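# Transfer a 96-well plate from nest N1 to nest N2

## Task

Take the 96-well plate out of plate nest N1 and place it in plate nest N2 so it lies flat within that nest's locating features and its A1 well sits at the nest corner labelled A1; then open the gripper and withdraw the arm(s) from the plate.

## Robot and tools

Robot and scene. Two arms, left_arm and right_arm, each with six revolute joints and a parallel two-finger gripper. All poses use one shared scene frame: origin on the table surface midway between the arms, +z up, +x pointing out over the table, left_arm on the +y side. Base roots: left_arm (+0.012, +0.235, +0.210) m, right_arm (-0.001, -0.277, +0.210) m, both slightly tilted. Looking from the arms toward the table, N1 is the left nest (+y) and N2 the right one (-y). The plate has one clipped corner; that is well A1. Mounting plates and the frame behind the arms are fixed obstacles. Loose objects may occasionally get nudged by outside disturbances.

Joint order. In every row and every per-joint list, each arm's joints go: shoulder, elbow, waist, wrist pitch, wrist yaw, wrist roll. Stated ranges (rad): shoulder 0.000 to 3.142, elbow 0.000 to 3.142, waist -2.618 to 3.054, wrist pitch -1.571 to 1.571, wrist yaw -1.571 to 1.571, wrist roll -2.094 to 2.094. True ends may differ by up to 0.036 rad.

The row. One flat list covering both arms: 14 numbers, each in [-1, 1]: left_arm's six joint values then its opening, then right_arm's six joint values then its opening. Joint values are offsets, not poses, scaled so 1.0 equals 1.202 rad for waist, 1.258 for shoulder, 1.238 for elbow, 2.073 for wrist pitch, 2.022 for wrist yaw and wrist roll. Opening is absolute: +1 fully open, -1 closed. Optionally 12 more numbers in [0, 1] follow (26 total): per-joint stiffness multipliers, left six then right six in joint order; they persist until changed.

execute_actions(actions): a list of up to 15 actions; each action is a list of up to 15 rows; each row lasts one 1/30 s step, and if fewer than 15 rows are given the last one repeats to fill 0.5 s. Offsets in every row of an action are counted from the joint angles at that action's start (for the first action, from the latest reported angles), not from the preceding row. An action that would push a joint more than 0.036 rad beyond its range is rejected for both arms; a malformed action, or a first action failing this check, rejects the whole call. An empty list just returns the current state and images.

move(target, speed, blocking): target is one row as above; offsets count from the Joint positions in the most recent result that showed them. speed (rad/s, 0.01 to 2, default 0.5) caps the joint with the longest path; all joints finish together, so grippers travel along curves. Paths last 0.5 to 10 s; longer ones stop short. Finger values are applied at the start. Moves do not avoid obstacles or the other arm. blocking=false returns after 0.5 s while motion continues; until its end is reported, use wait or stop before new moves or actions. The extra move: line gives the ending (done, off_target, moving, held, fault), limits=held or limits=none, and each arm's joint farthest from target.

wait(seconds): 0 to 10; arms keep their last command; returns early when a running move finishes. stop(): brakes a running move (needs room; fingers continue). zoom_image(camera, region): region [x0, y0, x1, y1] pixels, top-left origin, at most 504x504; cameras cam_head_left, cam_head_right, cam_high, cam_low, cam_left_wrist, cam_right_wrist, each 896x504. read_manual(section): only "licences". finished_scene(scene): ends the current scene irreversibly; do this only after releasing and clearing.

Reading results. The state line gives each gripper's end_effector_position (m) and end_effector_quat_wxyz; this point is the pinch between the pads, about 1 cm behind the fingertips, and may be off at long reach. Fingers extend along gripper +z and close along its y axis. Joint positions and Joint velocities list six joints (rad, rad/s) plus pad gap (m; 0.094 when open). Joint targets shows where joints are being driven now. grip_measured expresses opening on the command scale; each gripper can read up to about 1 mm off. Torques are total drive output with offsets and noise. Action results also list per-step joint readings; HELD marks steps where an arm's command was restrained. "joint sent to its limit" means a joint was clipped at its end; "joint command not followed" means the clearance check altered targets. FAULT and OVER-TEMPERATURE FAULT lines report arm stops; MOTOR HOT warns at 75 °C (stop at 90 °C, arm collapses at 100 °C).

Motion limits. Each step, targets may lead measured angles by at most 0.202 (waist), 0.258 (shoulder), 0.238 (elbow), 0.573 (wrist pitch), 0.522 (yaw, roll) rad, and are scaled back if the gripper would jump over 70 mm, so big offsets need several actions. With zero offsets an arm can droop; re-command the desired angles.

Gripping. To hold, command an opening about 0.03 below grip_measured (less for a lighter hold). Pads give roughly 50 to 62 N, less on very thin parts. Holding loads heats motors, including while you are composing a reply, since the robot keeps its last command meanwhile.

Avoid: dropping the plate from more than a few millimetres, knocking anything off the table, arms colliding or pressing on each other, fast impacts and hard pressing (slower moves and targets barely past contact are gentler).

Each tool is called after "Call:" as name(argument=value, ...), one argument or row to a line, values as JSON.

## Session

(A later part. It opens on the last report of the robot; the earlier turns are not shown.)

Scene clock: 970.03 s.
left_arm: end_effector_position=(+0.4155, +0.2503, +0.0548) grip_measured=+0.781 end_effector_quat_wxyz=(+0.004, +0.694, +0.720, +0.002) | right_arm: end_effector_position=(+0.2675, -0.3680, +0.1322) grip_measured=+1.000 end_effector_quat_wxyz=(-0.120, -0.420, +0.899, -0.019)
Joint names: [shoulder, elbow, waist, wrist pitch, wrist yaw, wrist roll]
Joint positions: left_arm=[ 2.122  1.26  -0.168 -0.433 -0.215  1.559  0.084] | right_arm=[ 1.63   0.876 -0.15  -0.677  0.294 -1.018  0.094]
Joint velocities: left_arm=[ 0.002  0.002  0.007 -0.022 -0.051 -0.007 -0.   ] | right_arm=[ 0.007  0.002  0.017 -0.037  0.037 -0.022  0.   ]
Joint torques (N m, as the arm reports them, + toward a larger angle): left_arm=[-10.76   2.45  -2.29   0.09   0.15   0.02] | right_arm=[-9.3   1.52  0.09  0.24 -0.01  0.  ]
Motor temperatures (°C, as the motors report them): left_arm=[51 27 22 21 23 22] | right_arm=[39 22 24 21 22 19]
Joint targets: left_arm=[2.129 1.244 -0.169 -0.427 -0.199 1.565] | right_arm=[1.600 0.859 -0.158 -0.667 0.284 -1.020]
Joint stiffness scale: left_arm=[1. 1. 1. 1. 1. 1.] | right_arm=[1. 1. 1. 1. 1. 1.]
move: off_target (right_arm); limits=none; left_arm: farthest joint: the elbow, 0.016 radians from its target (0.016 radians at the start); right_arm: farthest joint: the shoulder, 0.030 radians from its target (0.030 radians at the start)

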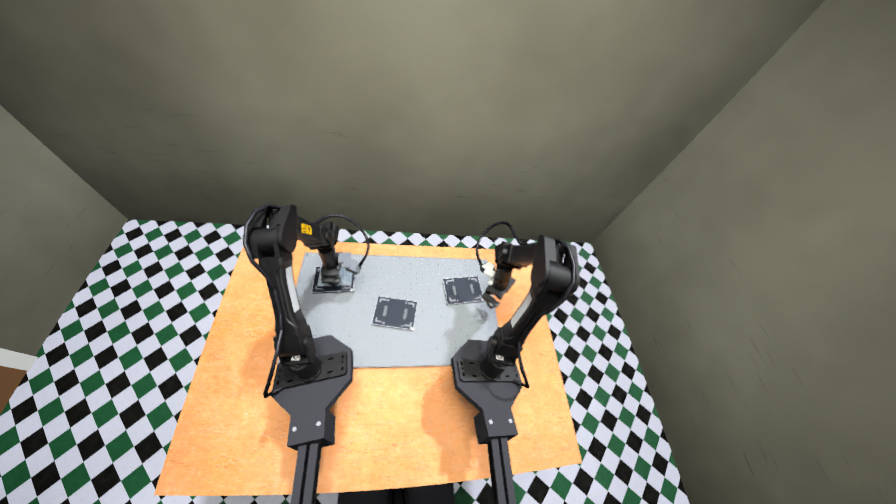

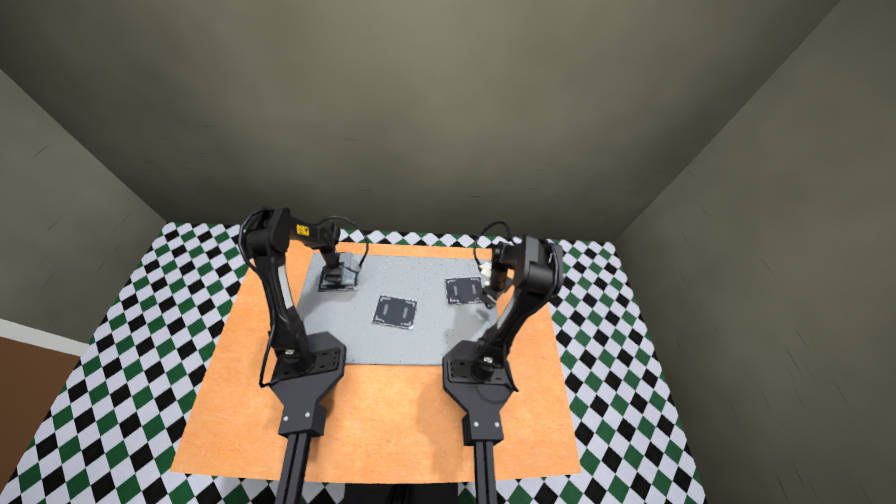

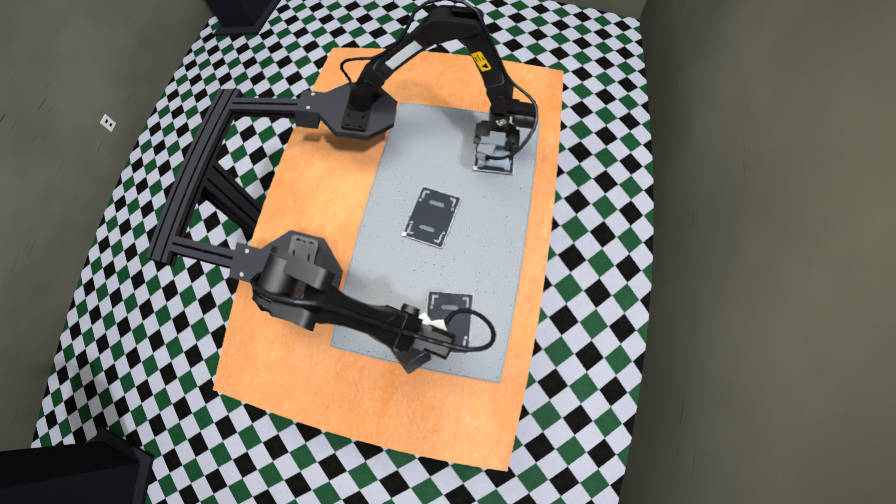

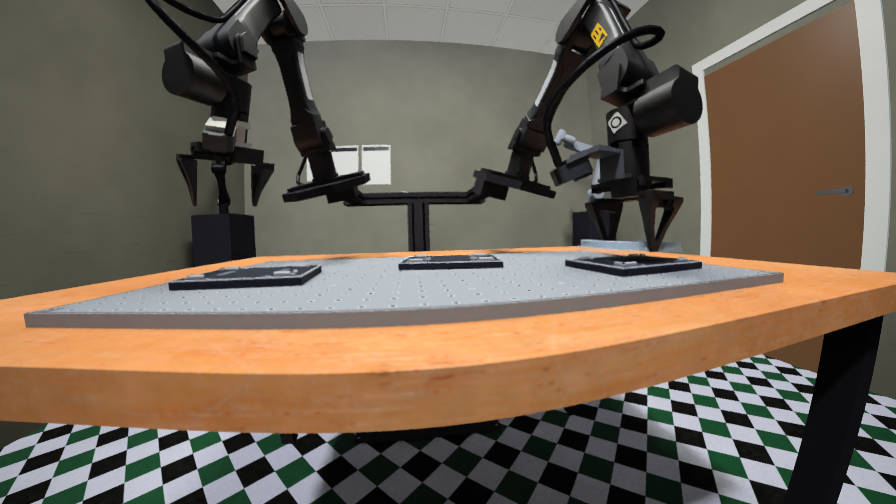

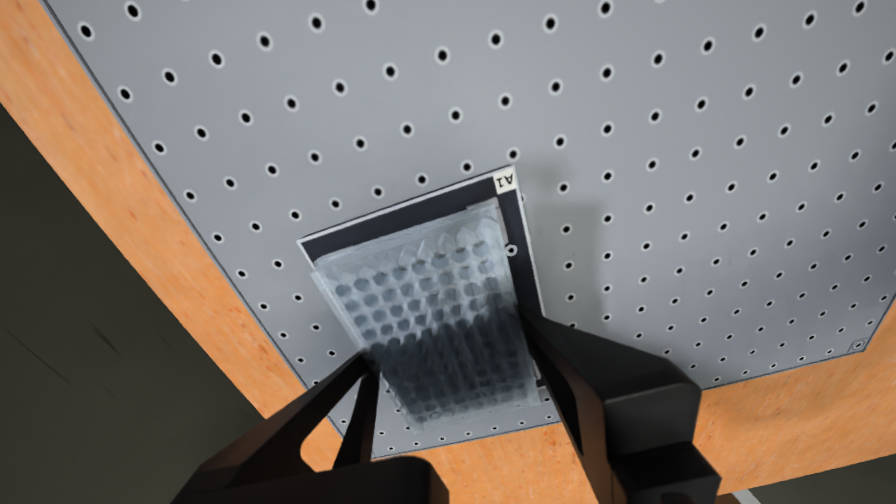

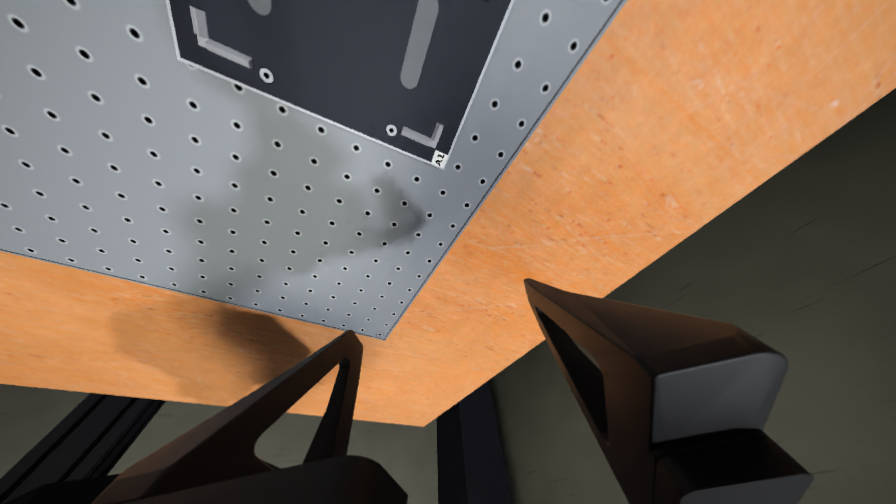

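Call:
execute_actions(
  actions=[
    [[0.010,-0.013,-0.001,0.003,0.008,0.003,0.75,-0.024,-0.014,-0.006,0.005,-0.005,-0.001,1],[0.014,-0.013,-0.001,0.004,0.008,0.003,0.75,-0.024,-0.014,-0.006,0.005,-0.005,-0.001,1],[0.017,-0.013,-0.001,0.005,0.008,0.003,0.75,-0.024,-0.014,-0.006,0.005,-0.005,-0.001,1],[0.017,-0.013,-0.001,0.006,0.008,0.003,0.75,-0.024,-0.014,-0.006,0.005,-0.005,-0.001,1],[0.017,-0.013,-0.001,0.007,0.008,0.003,0.75,-0.024,-0.014,-0.006,0.005,-0.005,-0.001,1],[0.017,-0.013,-0.001,0.007,0.008,0.003,0.75,-0.024,-0.014,-0.006,0.005,-0.005,-0.001,1],[0.014,-0.013,-0.001,0.007,0.008,0.003,0.75,-0.024,-0.014,-0.006,0.005,-0.005,-0.001,1]],
  ],
)

Scene clock: 999.13 s.
left_arm: end_effector_position=(+0.4137, +0.2491, +0.0497) grip_measured=+0.781 end_effector_quat_wxyz=(+0.002, +0.694, +0.720, -0.001) | right_arm: end_effector_position=(+0.2675, -0.3679, +0.1322) grip_measured=+1.000 end_effector_quat_wxyz=(-0.120, -0.420, +0.899, -0.019)
Joint names: [shoulder, elbow, waist, wrist pitch, wrist yaw, wrist roll]
Joint positions: left_arm=[ 2.137  1.26  -0.168 -0.425 -0.215  1.559  0.084] | right_arm=[ 1.63   0.876 -0.15  -0.677  0.294 -1.018  0.094]
Joint velocities: left_arm=[-0.002 -0.007  0.007  0.022 -0.037 -0.007  0.   ] | right_arm=[ 0.002  0.032 -0.002  0.007 -0.022 -0.022  0.   ]
Joint torques (N m, as the arm reports them, + toward a larger angle): left_arm=[-11.07   2.37  -2.3    0.07   0.15   0.01] | right_arm=[-9.28  1.54  0.09  0.25 -0.03 -0.01]
Motor temperatures (°C, as the motors report them): left_arm=[50 26 22 21 23 22] | right_arm=[39 22 24 21 22 19]
Joint targets: left_arm=[2.140 1.244 -0.169 -0.418 -0.199 1.565] | right_arm=[1.600 0.859 -0.158 -0.667 0.284 -1.020]
Joint stiffness scale: left_arm=[1. 1. 1. 1. 1. 1.] | right_arm=[1. 1. 1. 1. 1. 1.]
Step readings (joint positions):
0: left_arm=[2.122 1.260 -0.168 -0.433 -0.215 1.559] | right_arm=[1.630 0.876 -0.150 -0.677 0.294 -1.018]
1: left_arm=[2.122 1.260 -0.168 -0.433 -0.215 1.559] | right_arm=[1.630 0.876 -0.150 -0.677 0.294 -1.018]
2: left_arm=[2.123 1.260 -0.168 -0.433 -0.215 1.559] | right_arm=[1.630 0.876 -0.150 -0.677 0.294 -1.018]
4: left_arm=[2.128 1.260 -0.168 -0.429 -0.215 1.559] | right_arm=[1.630 0.876 -0.150 -0.677 0.294 -1.018]
8: left_arm=[2.137 1.260 -0.168 -0.427 -0.215 1.559] | right_arm=[1.630 0.876 -0.150 -0.677 0.294 -1.018]
15: Joint positions above

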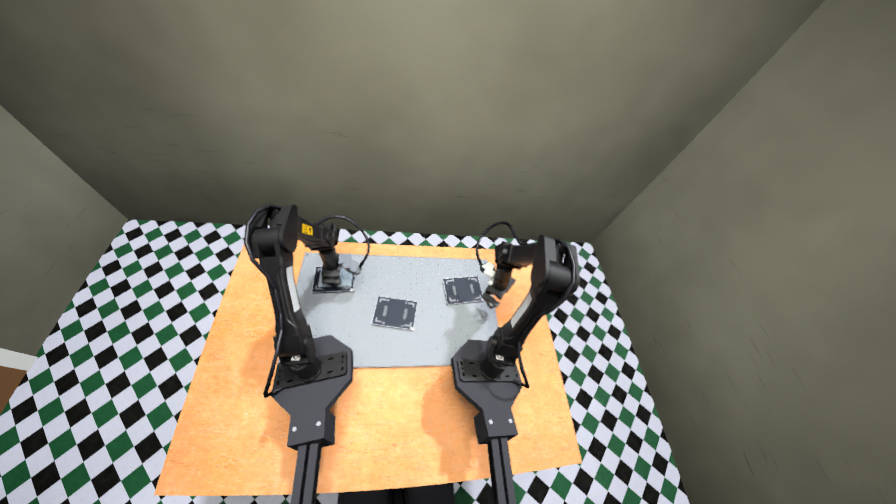

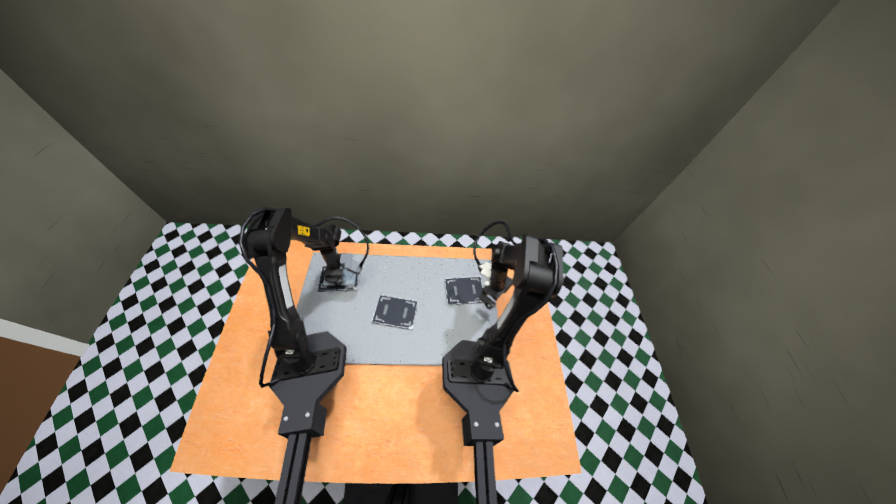

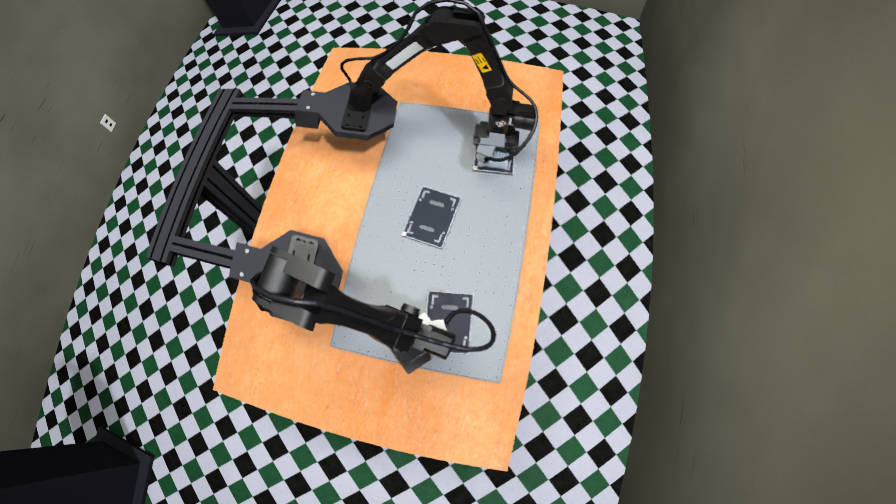

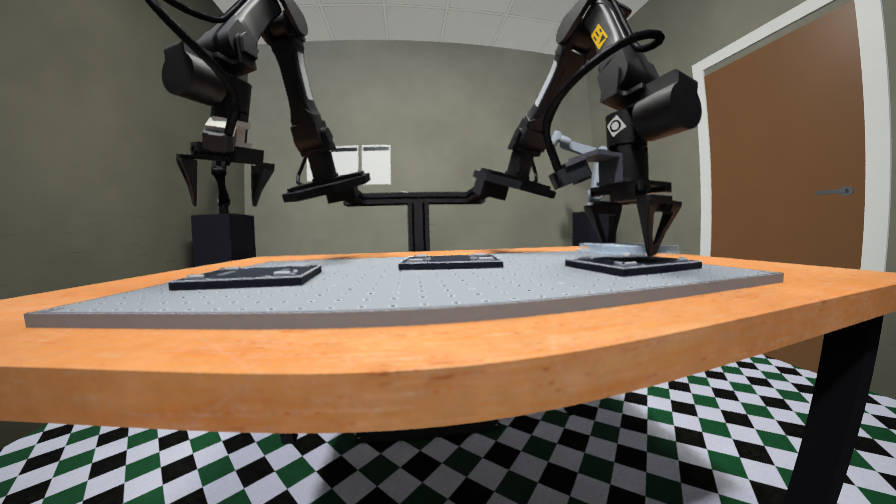

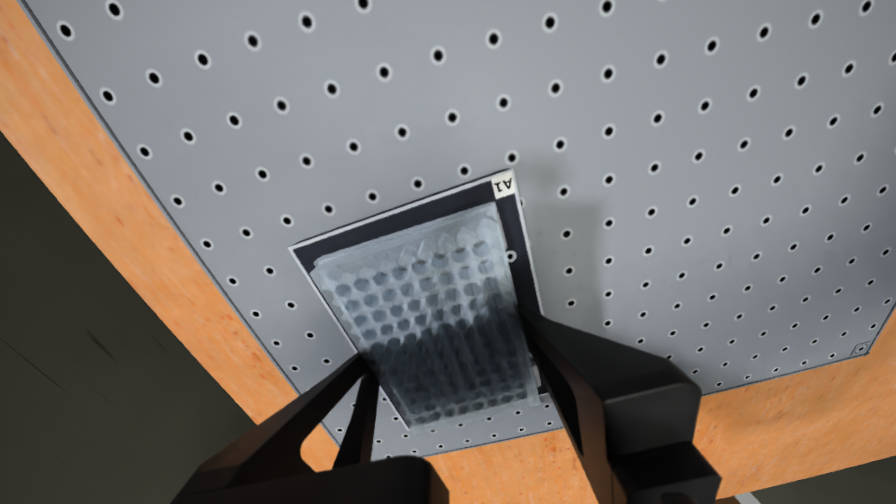

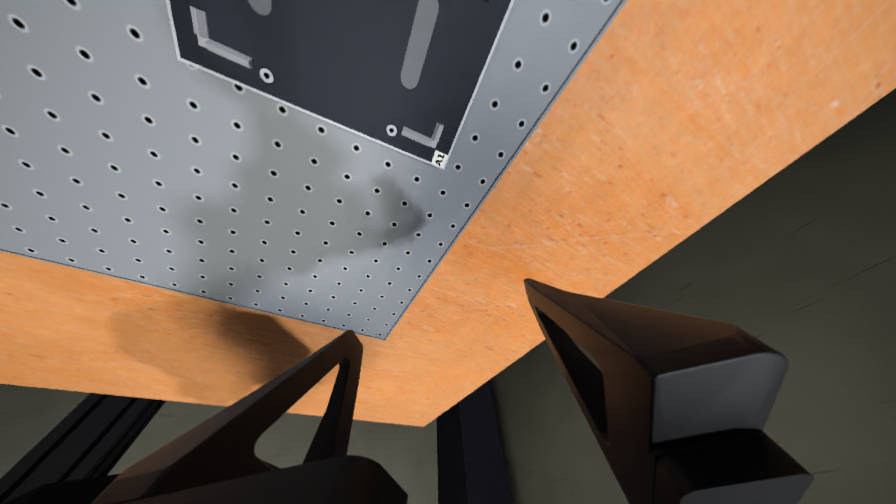

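Call:
execute_actions(
  actions=[],
)

Scene clock: 1020.90 s.
left_arm: end_effector_position=(+0.4138, +0.2491, +0.0497) grip_measured=+0.781 end_effector_quat_wxyz=(+0.002, +0.694, +0.720, -0.000) | right_arm: end_effector_position=(+0.2675, -0.3679, +0.1322) grip_measured=+1.000 end_effector_quat_wxyz=(-0.120, -0.420, +0.899, -0.019)
Joint names: [shoulder, elbow, waist, wrist pitch, wrist yaw, wrist roll]
Joint positions: left_arm=[ 2.137  1.26  -0.168 -0.424 -0.215  1.559  0.084] | right_arm=[ 1.63   0.876 -0.15  -0.677  0.294 -1.018  0.094]
Joint velocities: left_arm=[-0.017 -0.002 -0.002  0.007 -0.095  0.022 -0.   ] | right_arm=[ 0.022 -0.017  0.012 -0.007 -0.037  0.007  0.   ]
Joint torques (N m, as the arm reports them, + toward a larger angle): left_arm=[-11.09   2.37  -2.3    0.06   0.15   0.01] | right_arm=[-9.28  1.55  0.09  0.25  0.    0.01]
Motor temperatures (°C, as the motors report them): left_arm=[50 26 22 21 23 22] | right_arm=[39 22 24 21 22 19]
Joint targets: left_arm=[2.140 1.244 -0.169 -0.418 -0.199 1.565] | right_arm=[1.600 0.859 -0.158 -0.667 0.284 -1.020]
Joint stiffness scale: left_arm=[1. 1. 1. 1. 1. 1.] | right_arm=[1. 1. 1. 1. 1. 1.]

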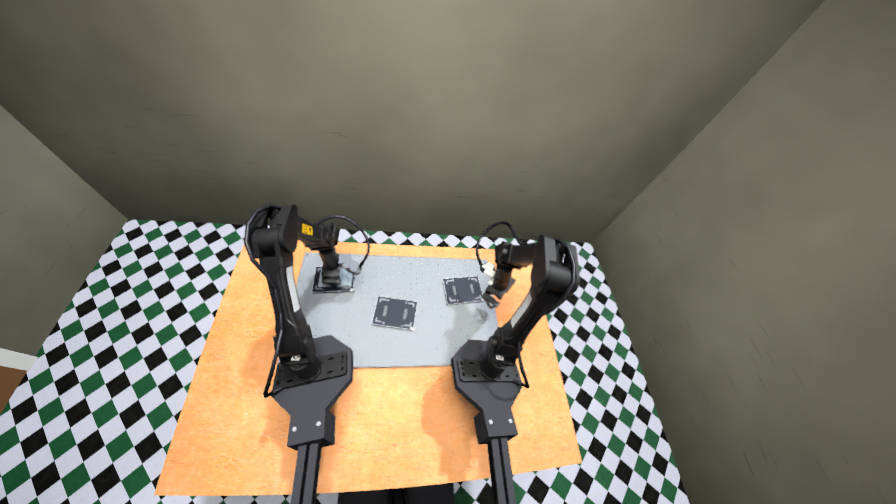

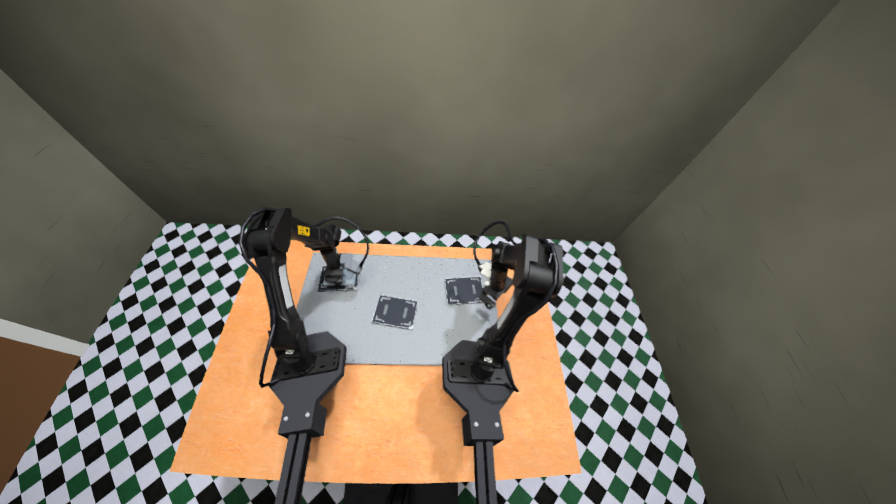

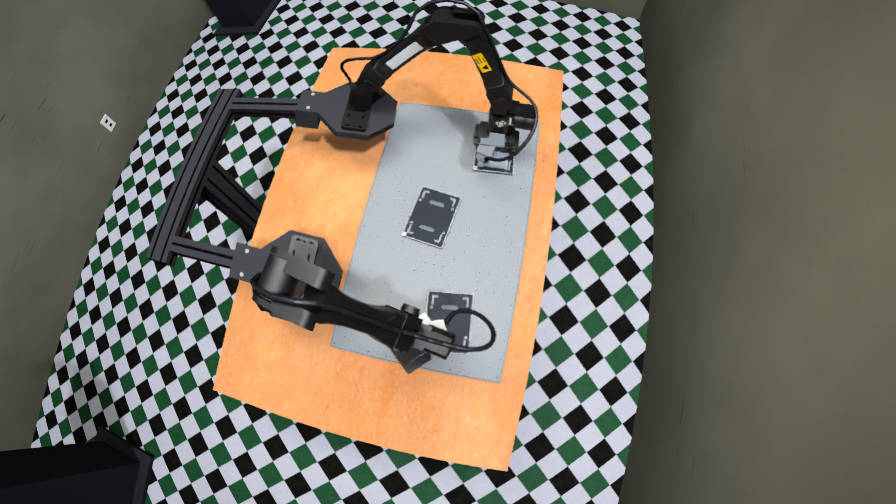

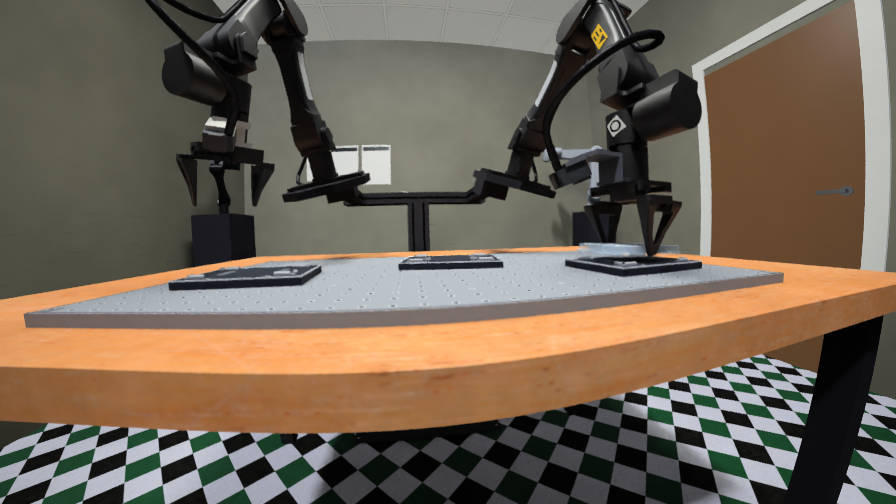

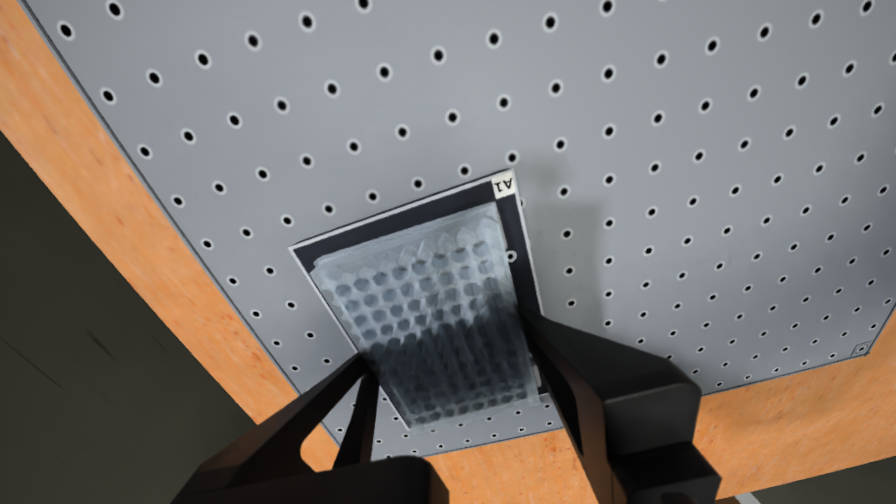

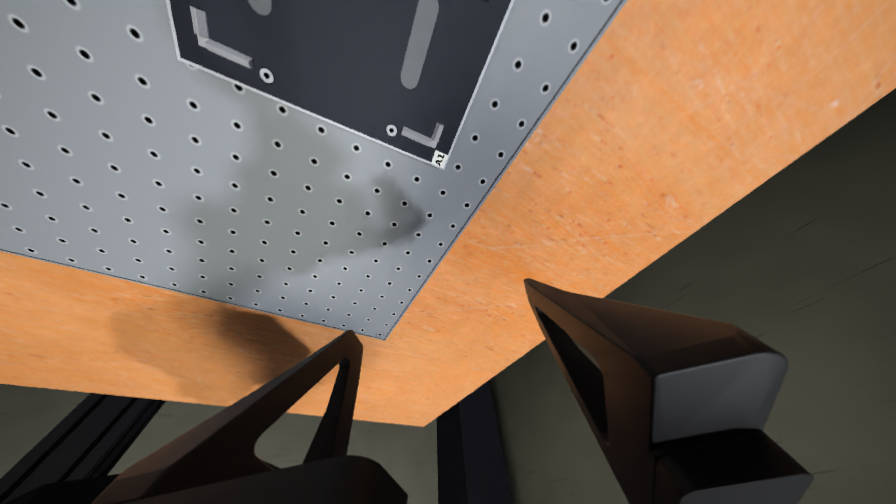

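Call:
zoom_image(
  camera="cam_left_wrist",
  region=[280, 160, 560, 330],
)

Call:
zoom_image(
  camera="cam_low",
  region=[550, 215, 730, 290],
)

Region (280, 160, 560, 330) of cam_left_wrist's 896x504 image, scaled by 1.800, with more detail than that image has; it fills the top 306 rows of this view, and the rest is white.

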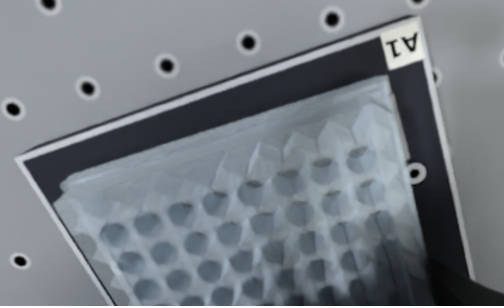

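Region (550, 215, 730, 290) of cam_low's 896x504 image, scaled by 2.800, with more detail than that image has; it fills the top 210 rows of this view, and the rest is white.

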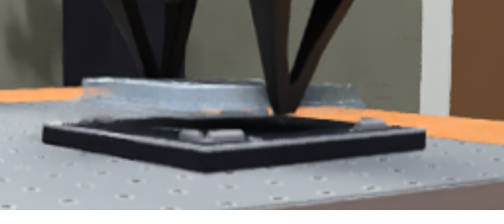

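Call:
zoom_image(
  camera="cam_left_wrist",
  region=[330, 280, 580, 460],
)

Call:
zoom_image(
  camera="cam_high",
  region=[390, 100, 550, 260],
)

Region (330, 280, 580, 460) of cam_left_wrist's 896x504 image, scaled by 2.016, with more detail than that image has; it fills the top 363 rows of this view, and the rest is white.

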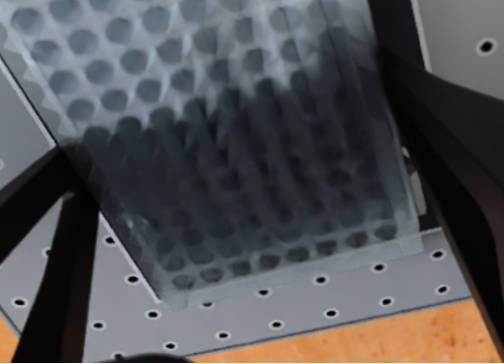

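Region (390, 100, 550, 260) of cam_high's 896x504 image, scaled by 3.150, with more detail than that image has.

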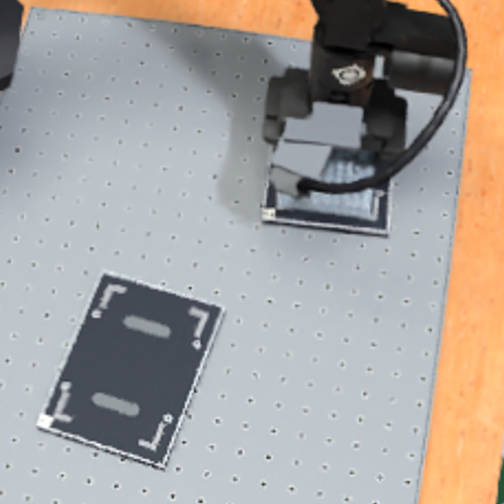

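Call:
zoom_image(
  camera="cam_left_wrist",
  region=[460, 160, 560, 300],
)

Call:
zoom_image(
  camera="cam_left_wrist",
  region=[280, 220, 400, 380],
)

Region (460, 160, 560, 300) of cam_left_wrist's 896x504 image, scaled by 3.600, with more detail than that image has; it fills the left 360 columns of this view, and the rest is white.

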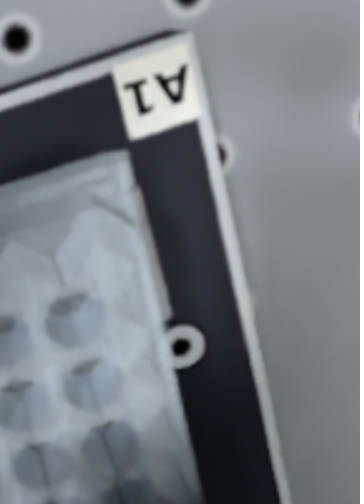

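Region (280, 220, 400, 380) of cam_left_wrist's 896x504 image, scaled by 3.150, with more detail than that image has; it fills the left 378 columns of this view, and the rest is white.

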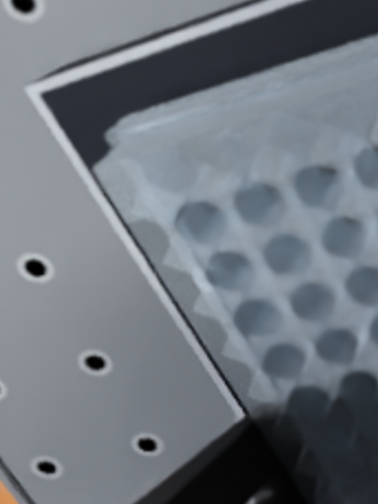

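Call:
execute_actions(
  actions=[
    [[0.010,-0.013,-0.001,0.004,0.008,0.003,0.75,-0.024,-0.014,-0.006,0.005,-0.005,-0.001,1],[0.014,-0.013,-0.001,0.005,0.008,0.003,0.75,-0.024,-0.014,-0.006,0.005,-0.005,-0.001,1],[0.017,-0.013,-0.001,0.006,0.008,0.003,0.75,-0.024,-0.014,-0.006,0.005,-0.005,-0.001,1],[0.017,-0.013,-0.001,0.007,0.008,0.003,0.75,-0.024,-0.014,-0.006,0.005,-0.005,-0.001,1],[0.0095,-0.013,-0.001,0.0075,0.008,0.003,0.75,-0.024,-0.014,-0.006,0.005,-0.005,-0.001,1]],
  ],
)

Call:
zoom_image(
  camera="cam_left_wrist",
  region=[280, 160, 560, 330],
)

Scene clock: 1118.07 s.
left_arm: end_effector_position=(+0.4135, +0.2484, +0.0464) grip_measured=+0.781 end_effector_quat_wxyz=(+0.002, +0.694, +0.720, -0.001) | right_arm: end_effector_position=(+0.2675, -0.3679, +0.1322) grip_measured=+1.000 end_effector_quat_wxyz=(-0.120, -0.420, +0.899, -0.019)
Joint names: [shoulder, elbow, waist, wrist pitch, wrist yaw, wrist roll]
Joint positions: left_arm=[ 2.147  1.26  -0.168 -0.415 -0.215  1.559  0.084] | right_arm=[ 1.63   0.876 -0.15  -0.677  0.294 -1.018  0.094]
Joint velocities: left_arm=[-0.012 -0.007  0.007  0.007  0.022  0.007 -0.001] | right_arm=[ 0.002 -0.007  0.012 -0.066  0.007 -0.125  0.   ]
Joint torques (N m, as the arm reports them, + toward a larger angle): left_arm=[-11.14   2.34  -2.31   0.06   0.15   0.01] | right_arm=[-9.25  1.51  0.09  0.25 -0.02 -0.01]
Motor temperatures (°C, as the motors report them): left_arm=[50 25 22 21 23 22] | right_arm=[39 21 24 21 22 19]
Joint targets: left_arm=[2.149 1.244 -0.169 -0.409 -0.199 1.565] | right_arm=[1.600 0.859 -0.158 -0.667 0.284 -1.020]
Joint stiffness scale: left_arm=[1. 1. 1. 1. 1. 1.] | right_arm=[1. 1. 1. 1. 1. 1.]
Step readings (joint positions):
0: left_arm=[2.137 1.260 -0.168 -0.424 -0.215 1.559] | right_arm=[1.630 0.876 -0.150 -0.677 0.294 -1.018]
1: left_arm=[2.137 1.260 -0.168 -0.424 -0.215 1.559] | right_arm=[1.630 0.876 -0.150 -0.677 0.294 -1.018]
2: left_arm=[2.138 1.260 -0.168 -0.423 -0.215 1.559] | right_arm=[1.630 0.876 -0.150 -0.677 0.294 -1.018]
4: left_arm=[2.142 1.260 -0.168 -0.419 -0.215 1.559] | right_arm=[1.630 0.876 -0.150 -0.677 0.294 -1.018]
8: left_arm=[2.147 1.260 -0.168 -0.418 -0.215 1.559] | right_arm=[1.630 0.876 -0.150 -0.677 0.294 -1.018]
15: Joint positions above

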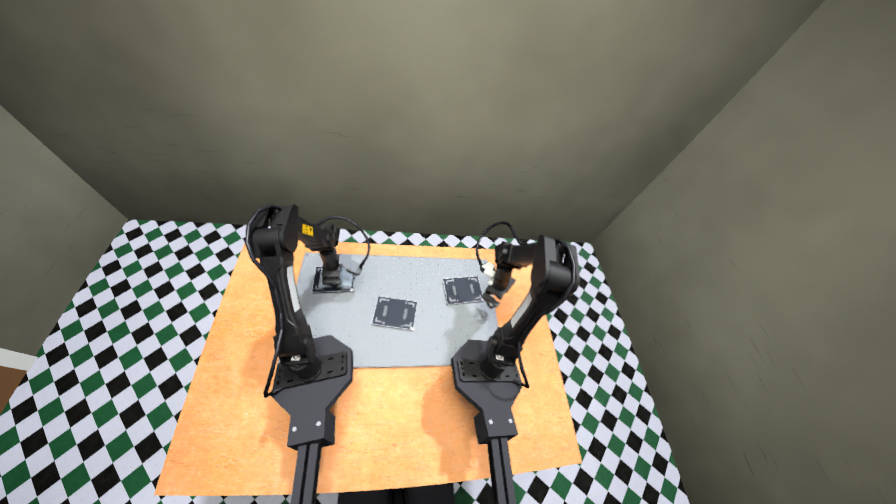

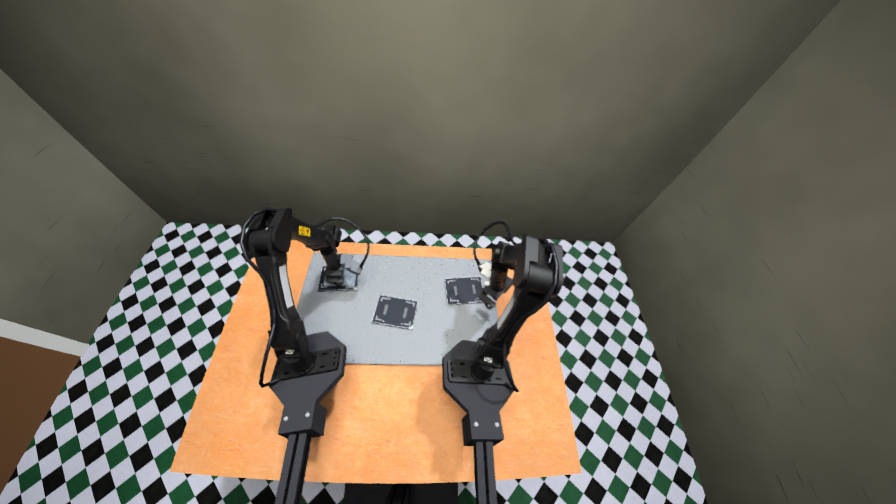

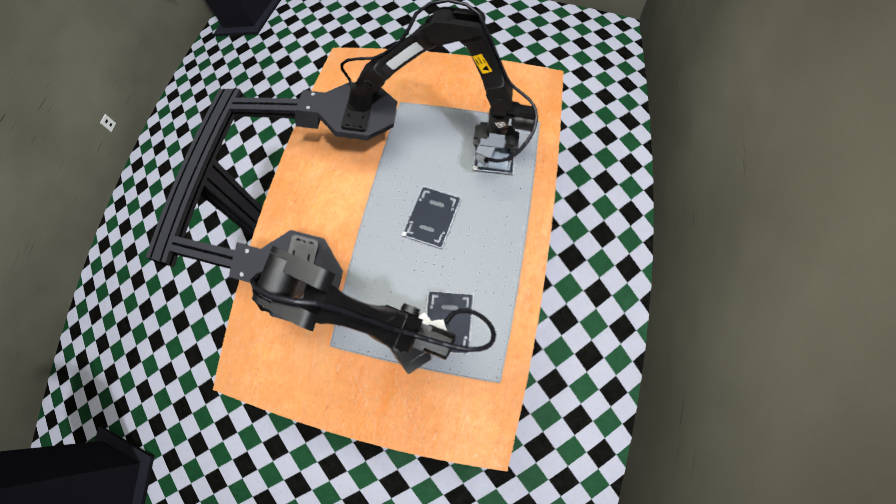

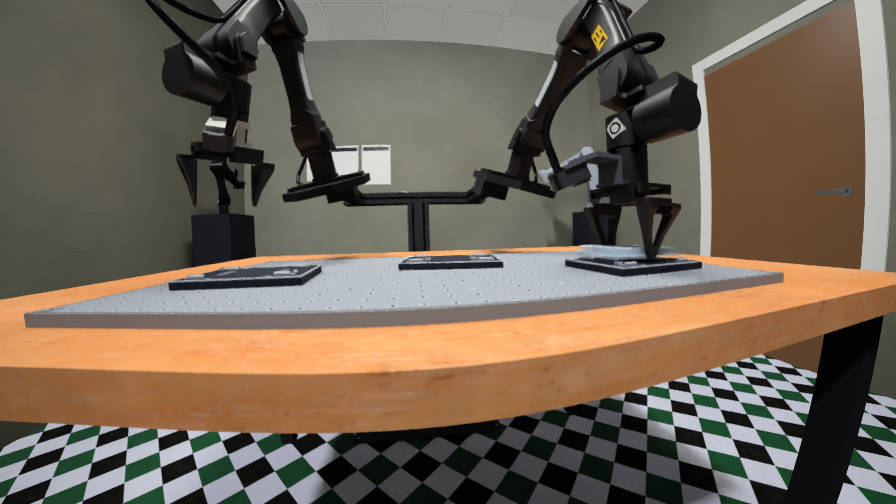

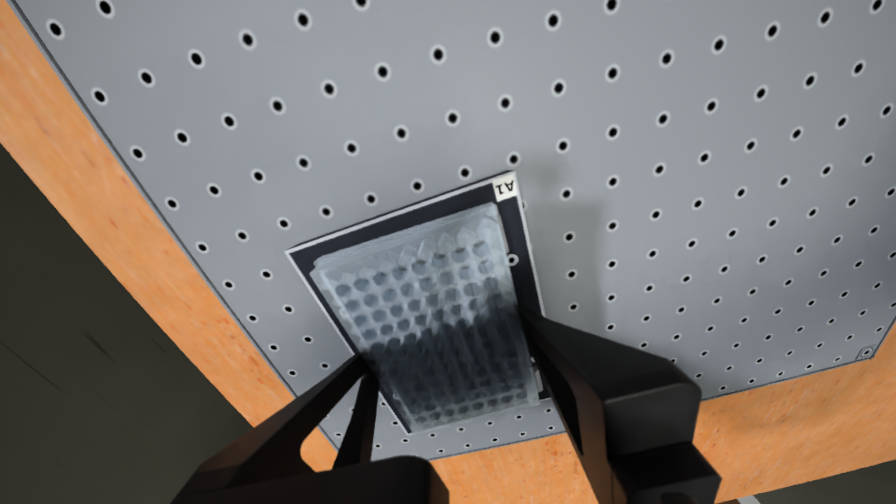

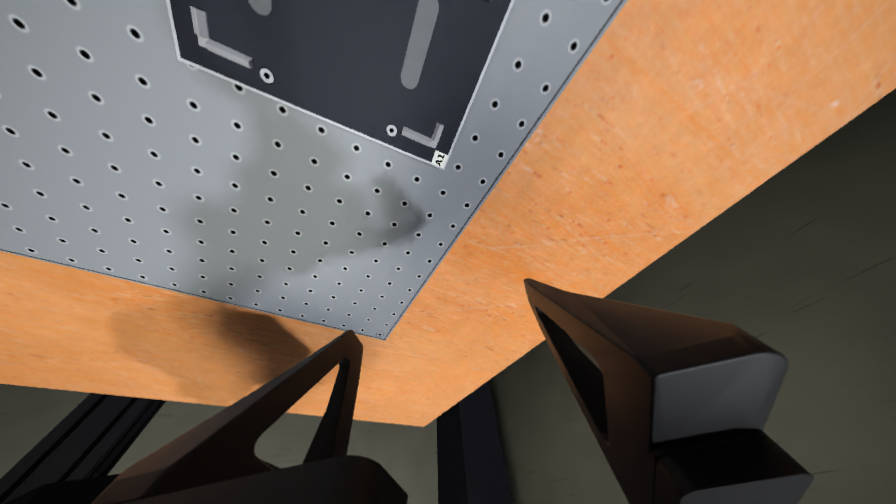

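Region (280, 160, 560, 330) of cam_left_wrist's 896x504 image, scaled by 1.800, with more detail than that image has; it fills the top 306 rows of this view, and the rest is white.

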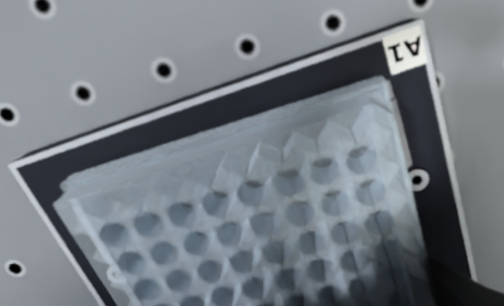

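Call:
zoom_image(
  camera="cam_low",
  region=[560, 230, 710, 285],
)

Call:
zoom_image(
  camera="cam_high",
  region=[455, 120, 535, 190],
)

Region (560, 230, 710, 285) of cam_low's 896x504 image, scaled by 3.360, with more detail than that image has; it fills the top 185 rows of this view, and the rest is white.

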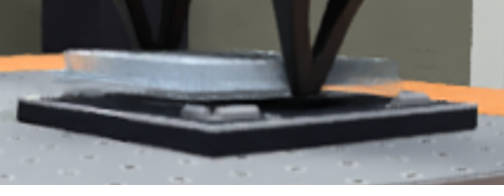

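Region (455, 120, 535, 190) of cam_high's 896x504 image, scaled by 6.300, with more detail than that image has; it fills the top 441 rows of this view, and the rest is white.

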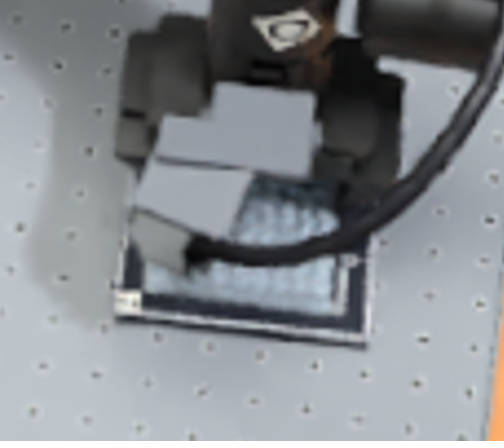

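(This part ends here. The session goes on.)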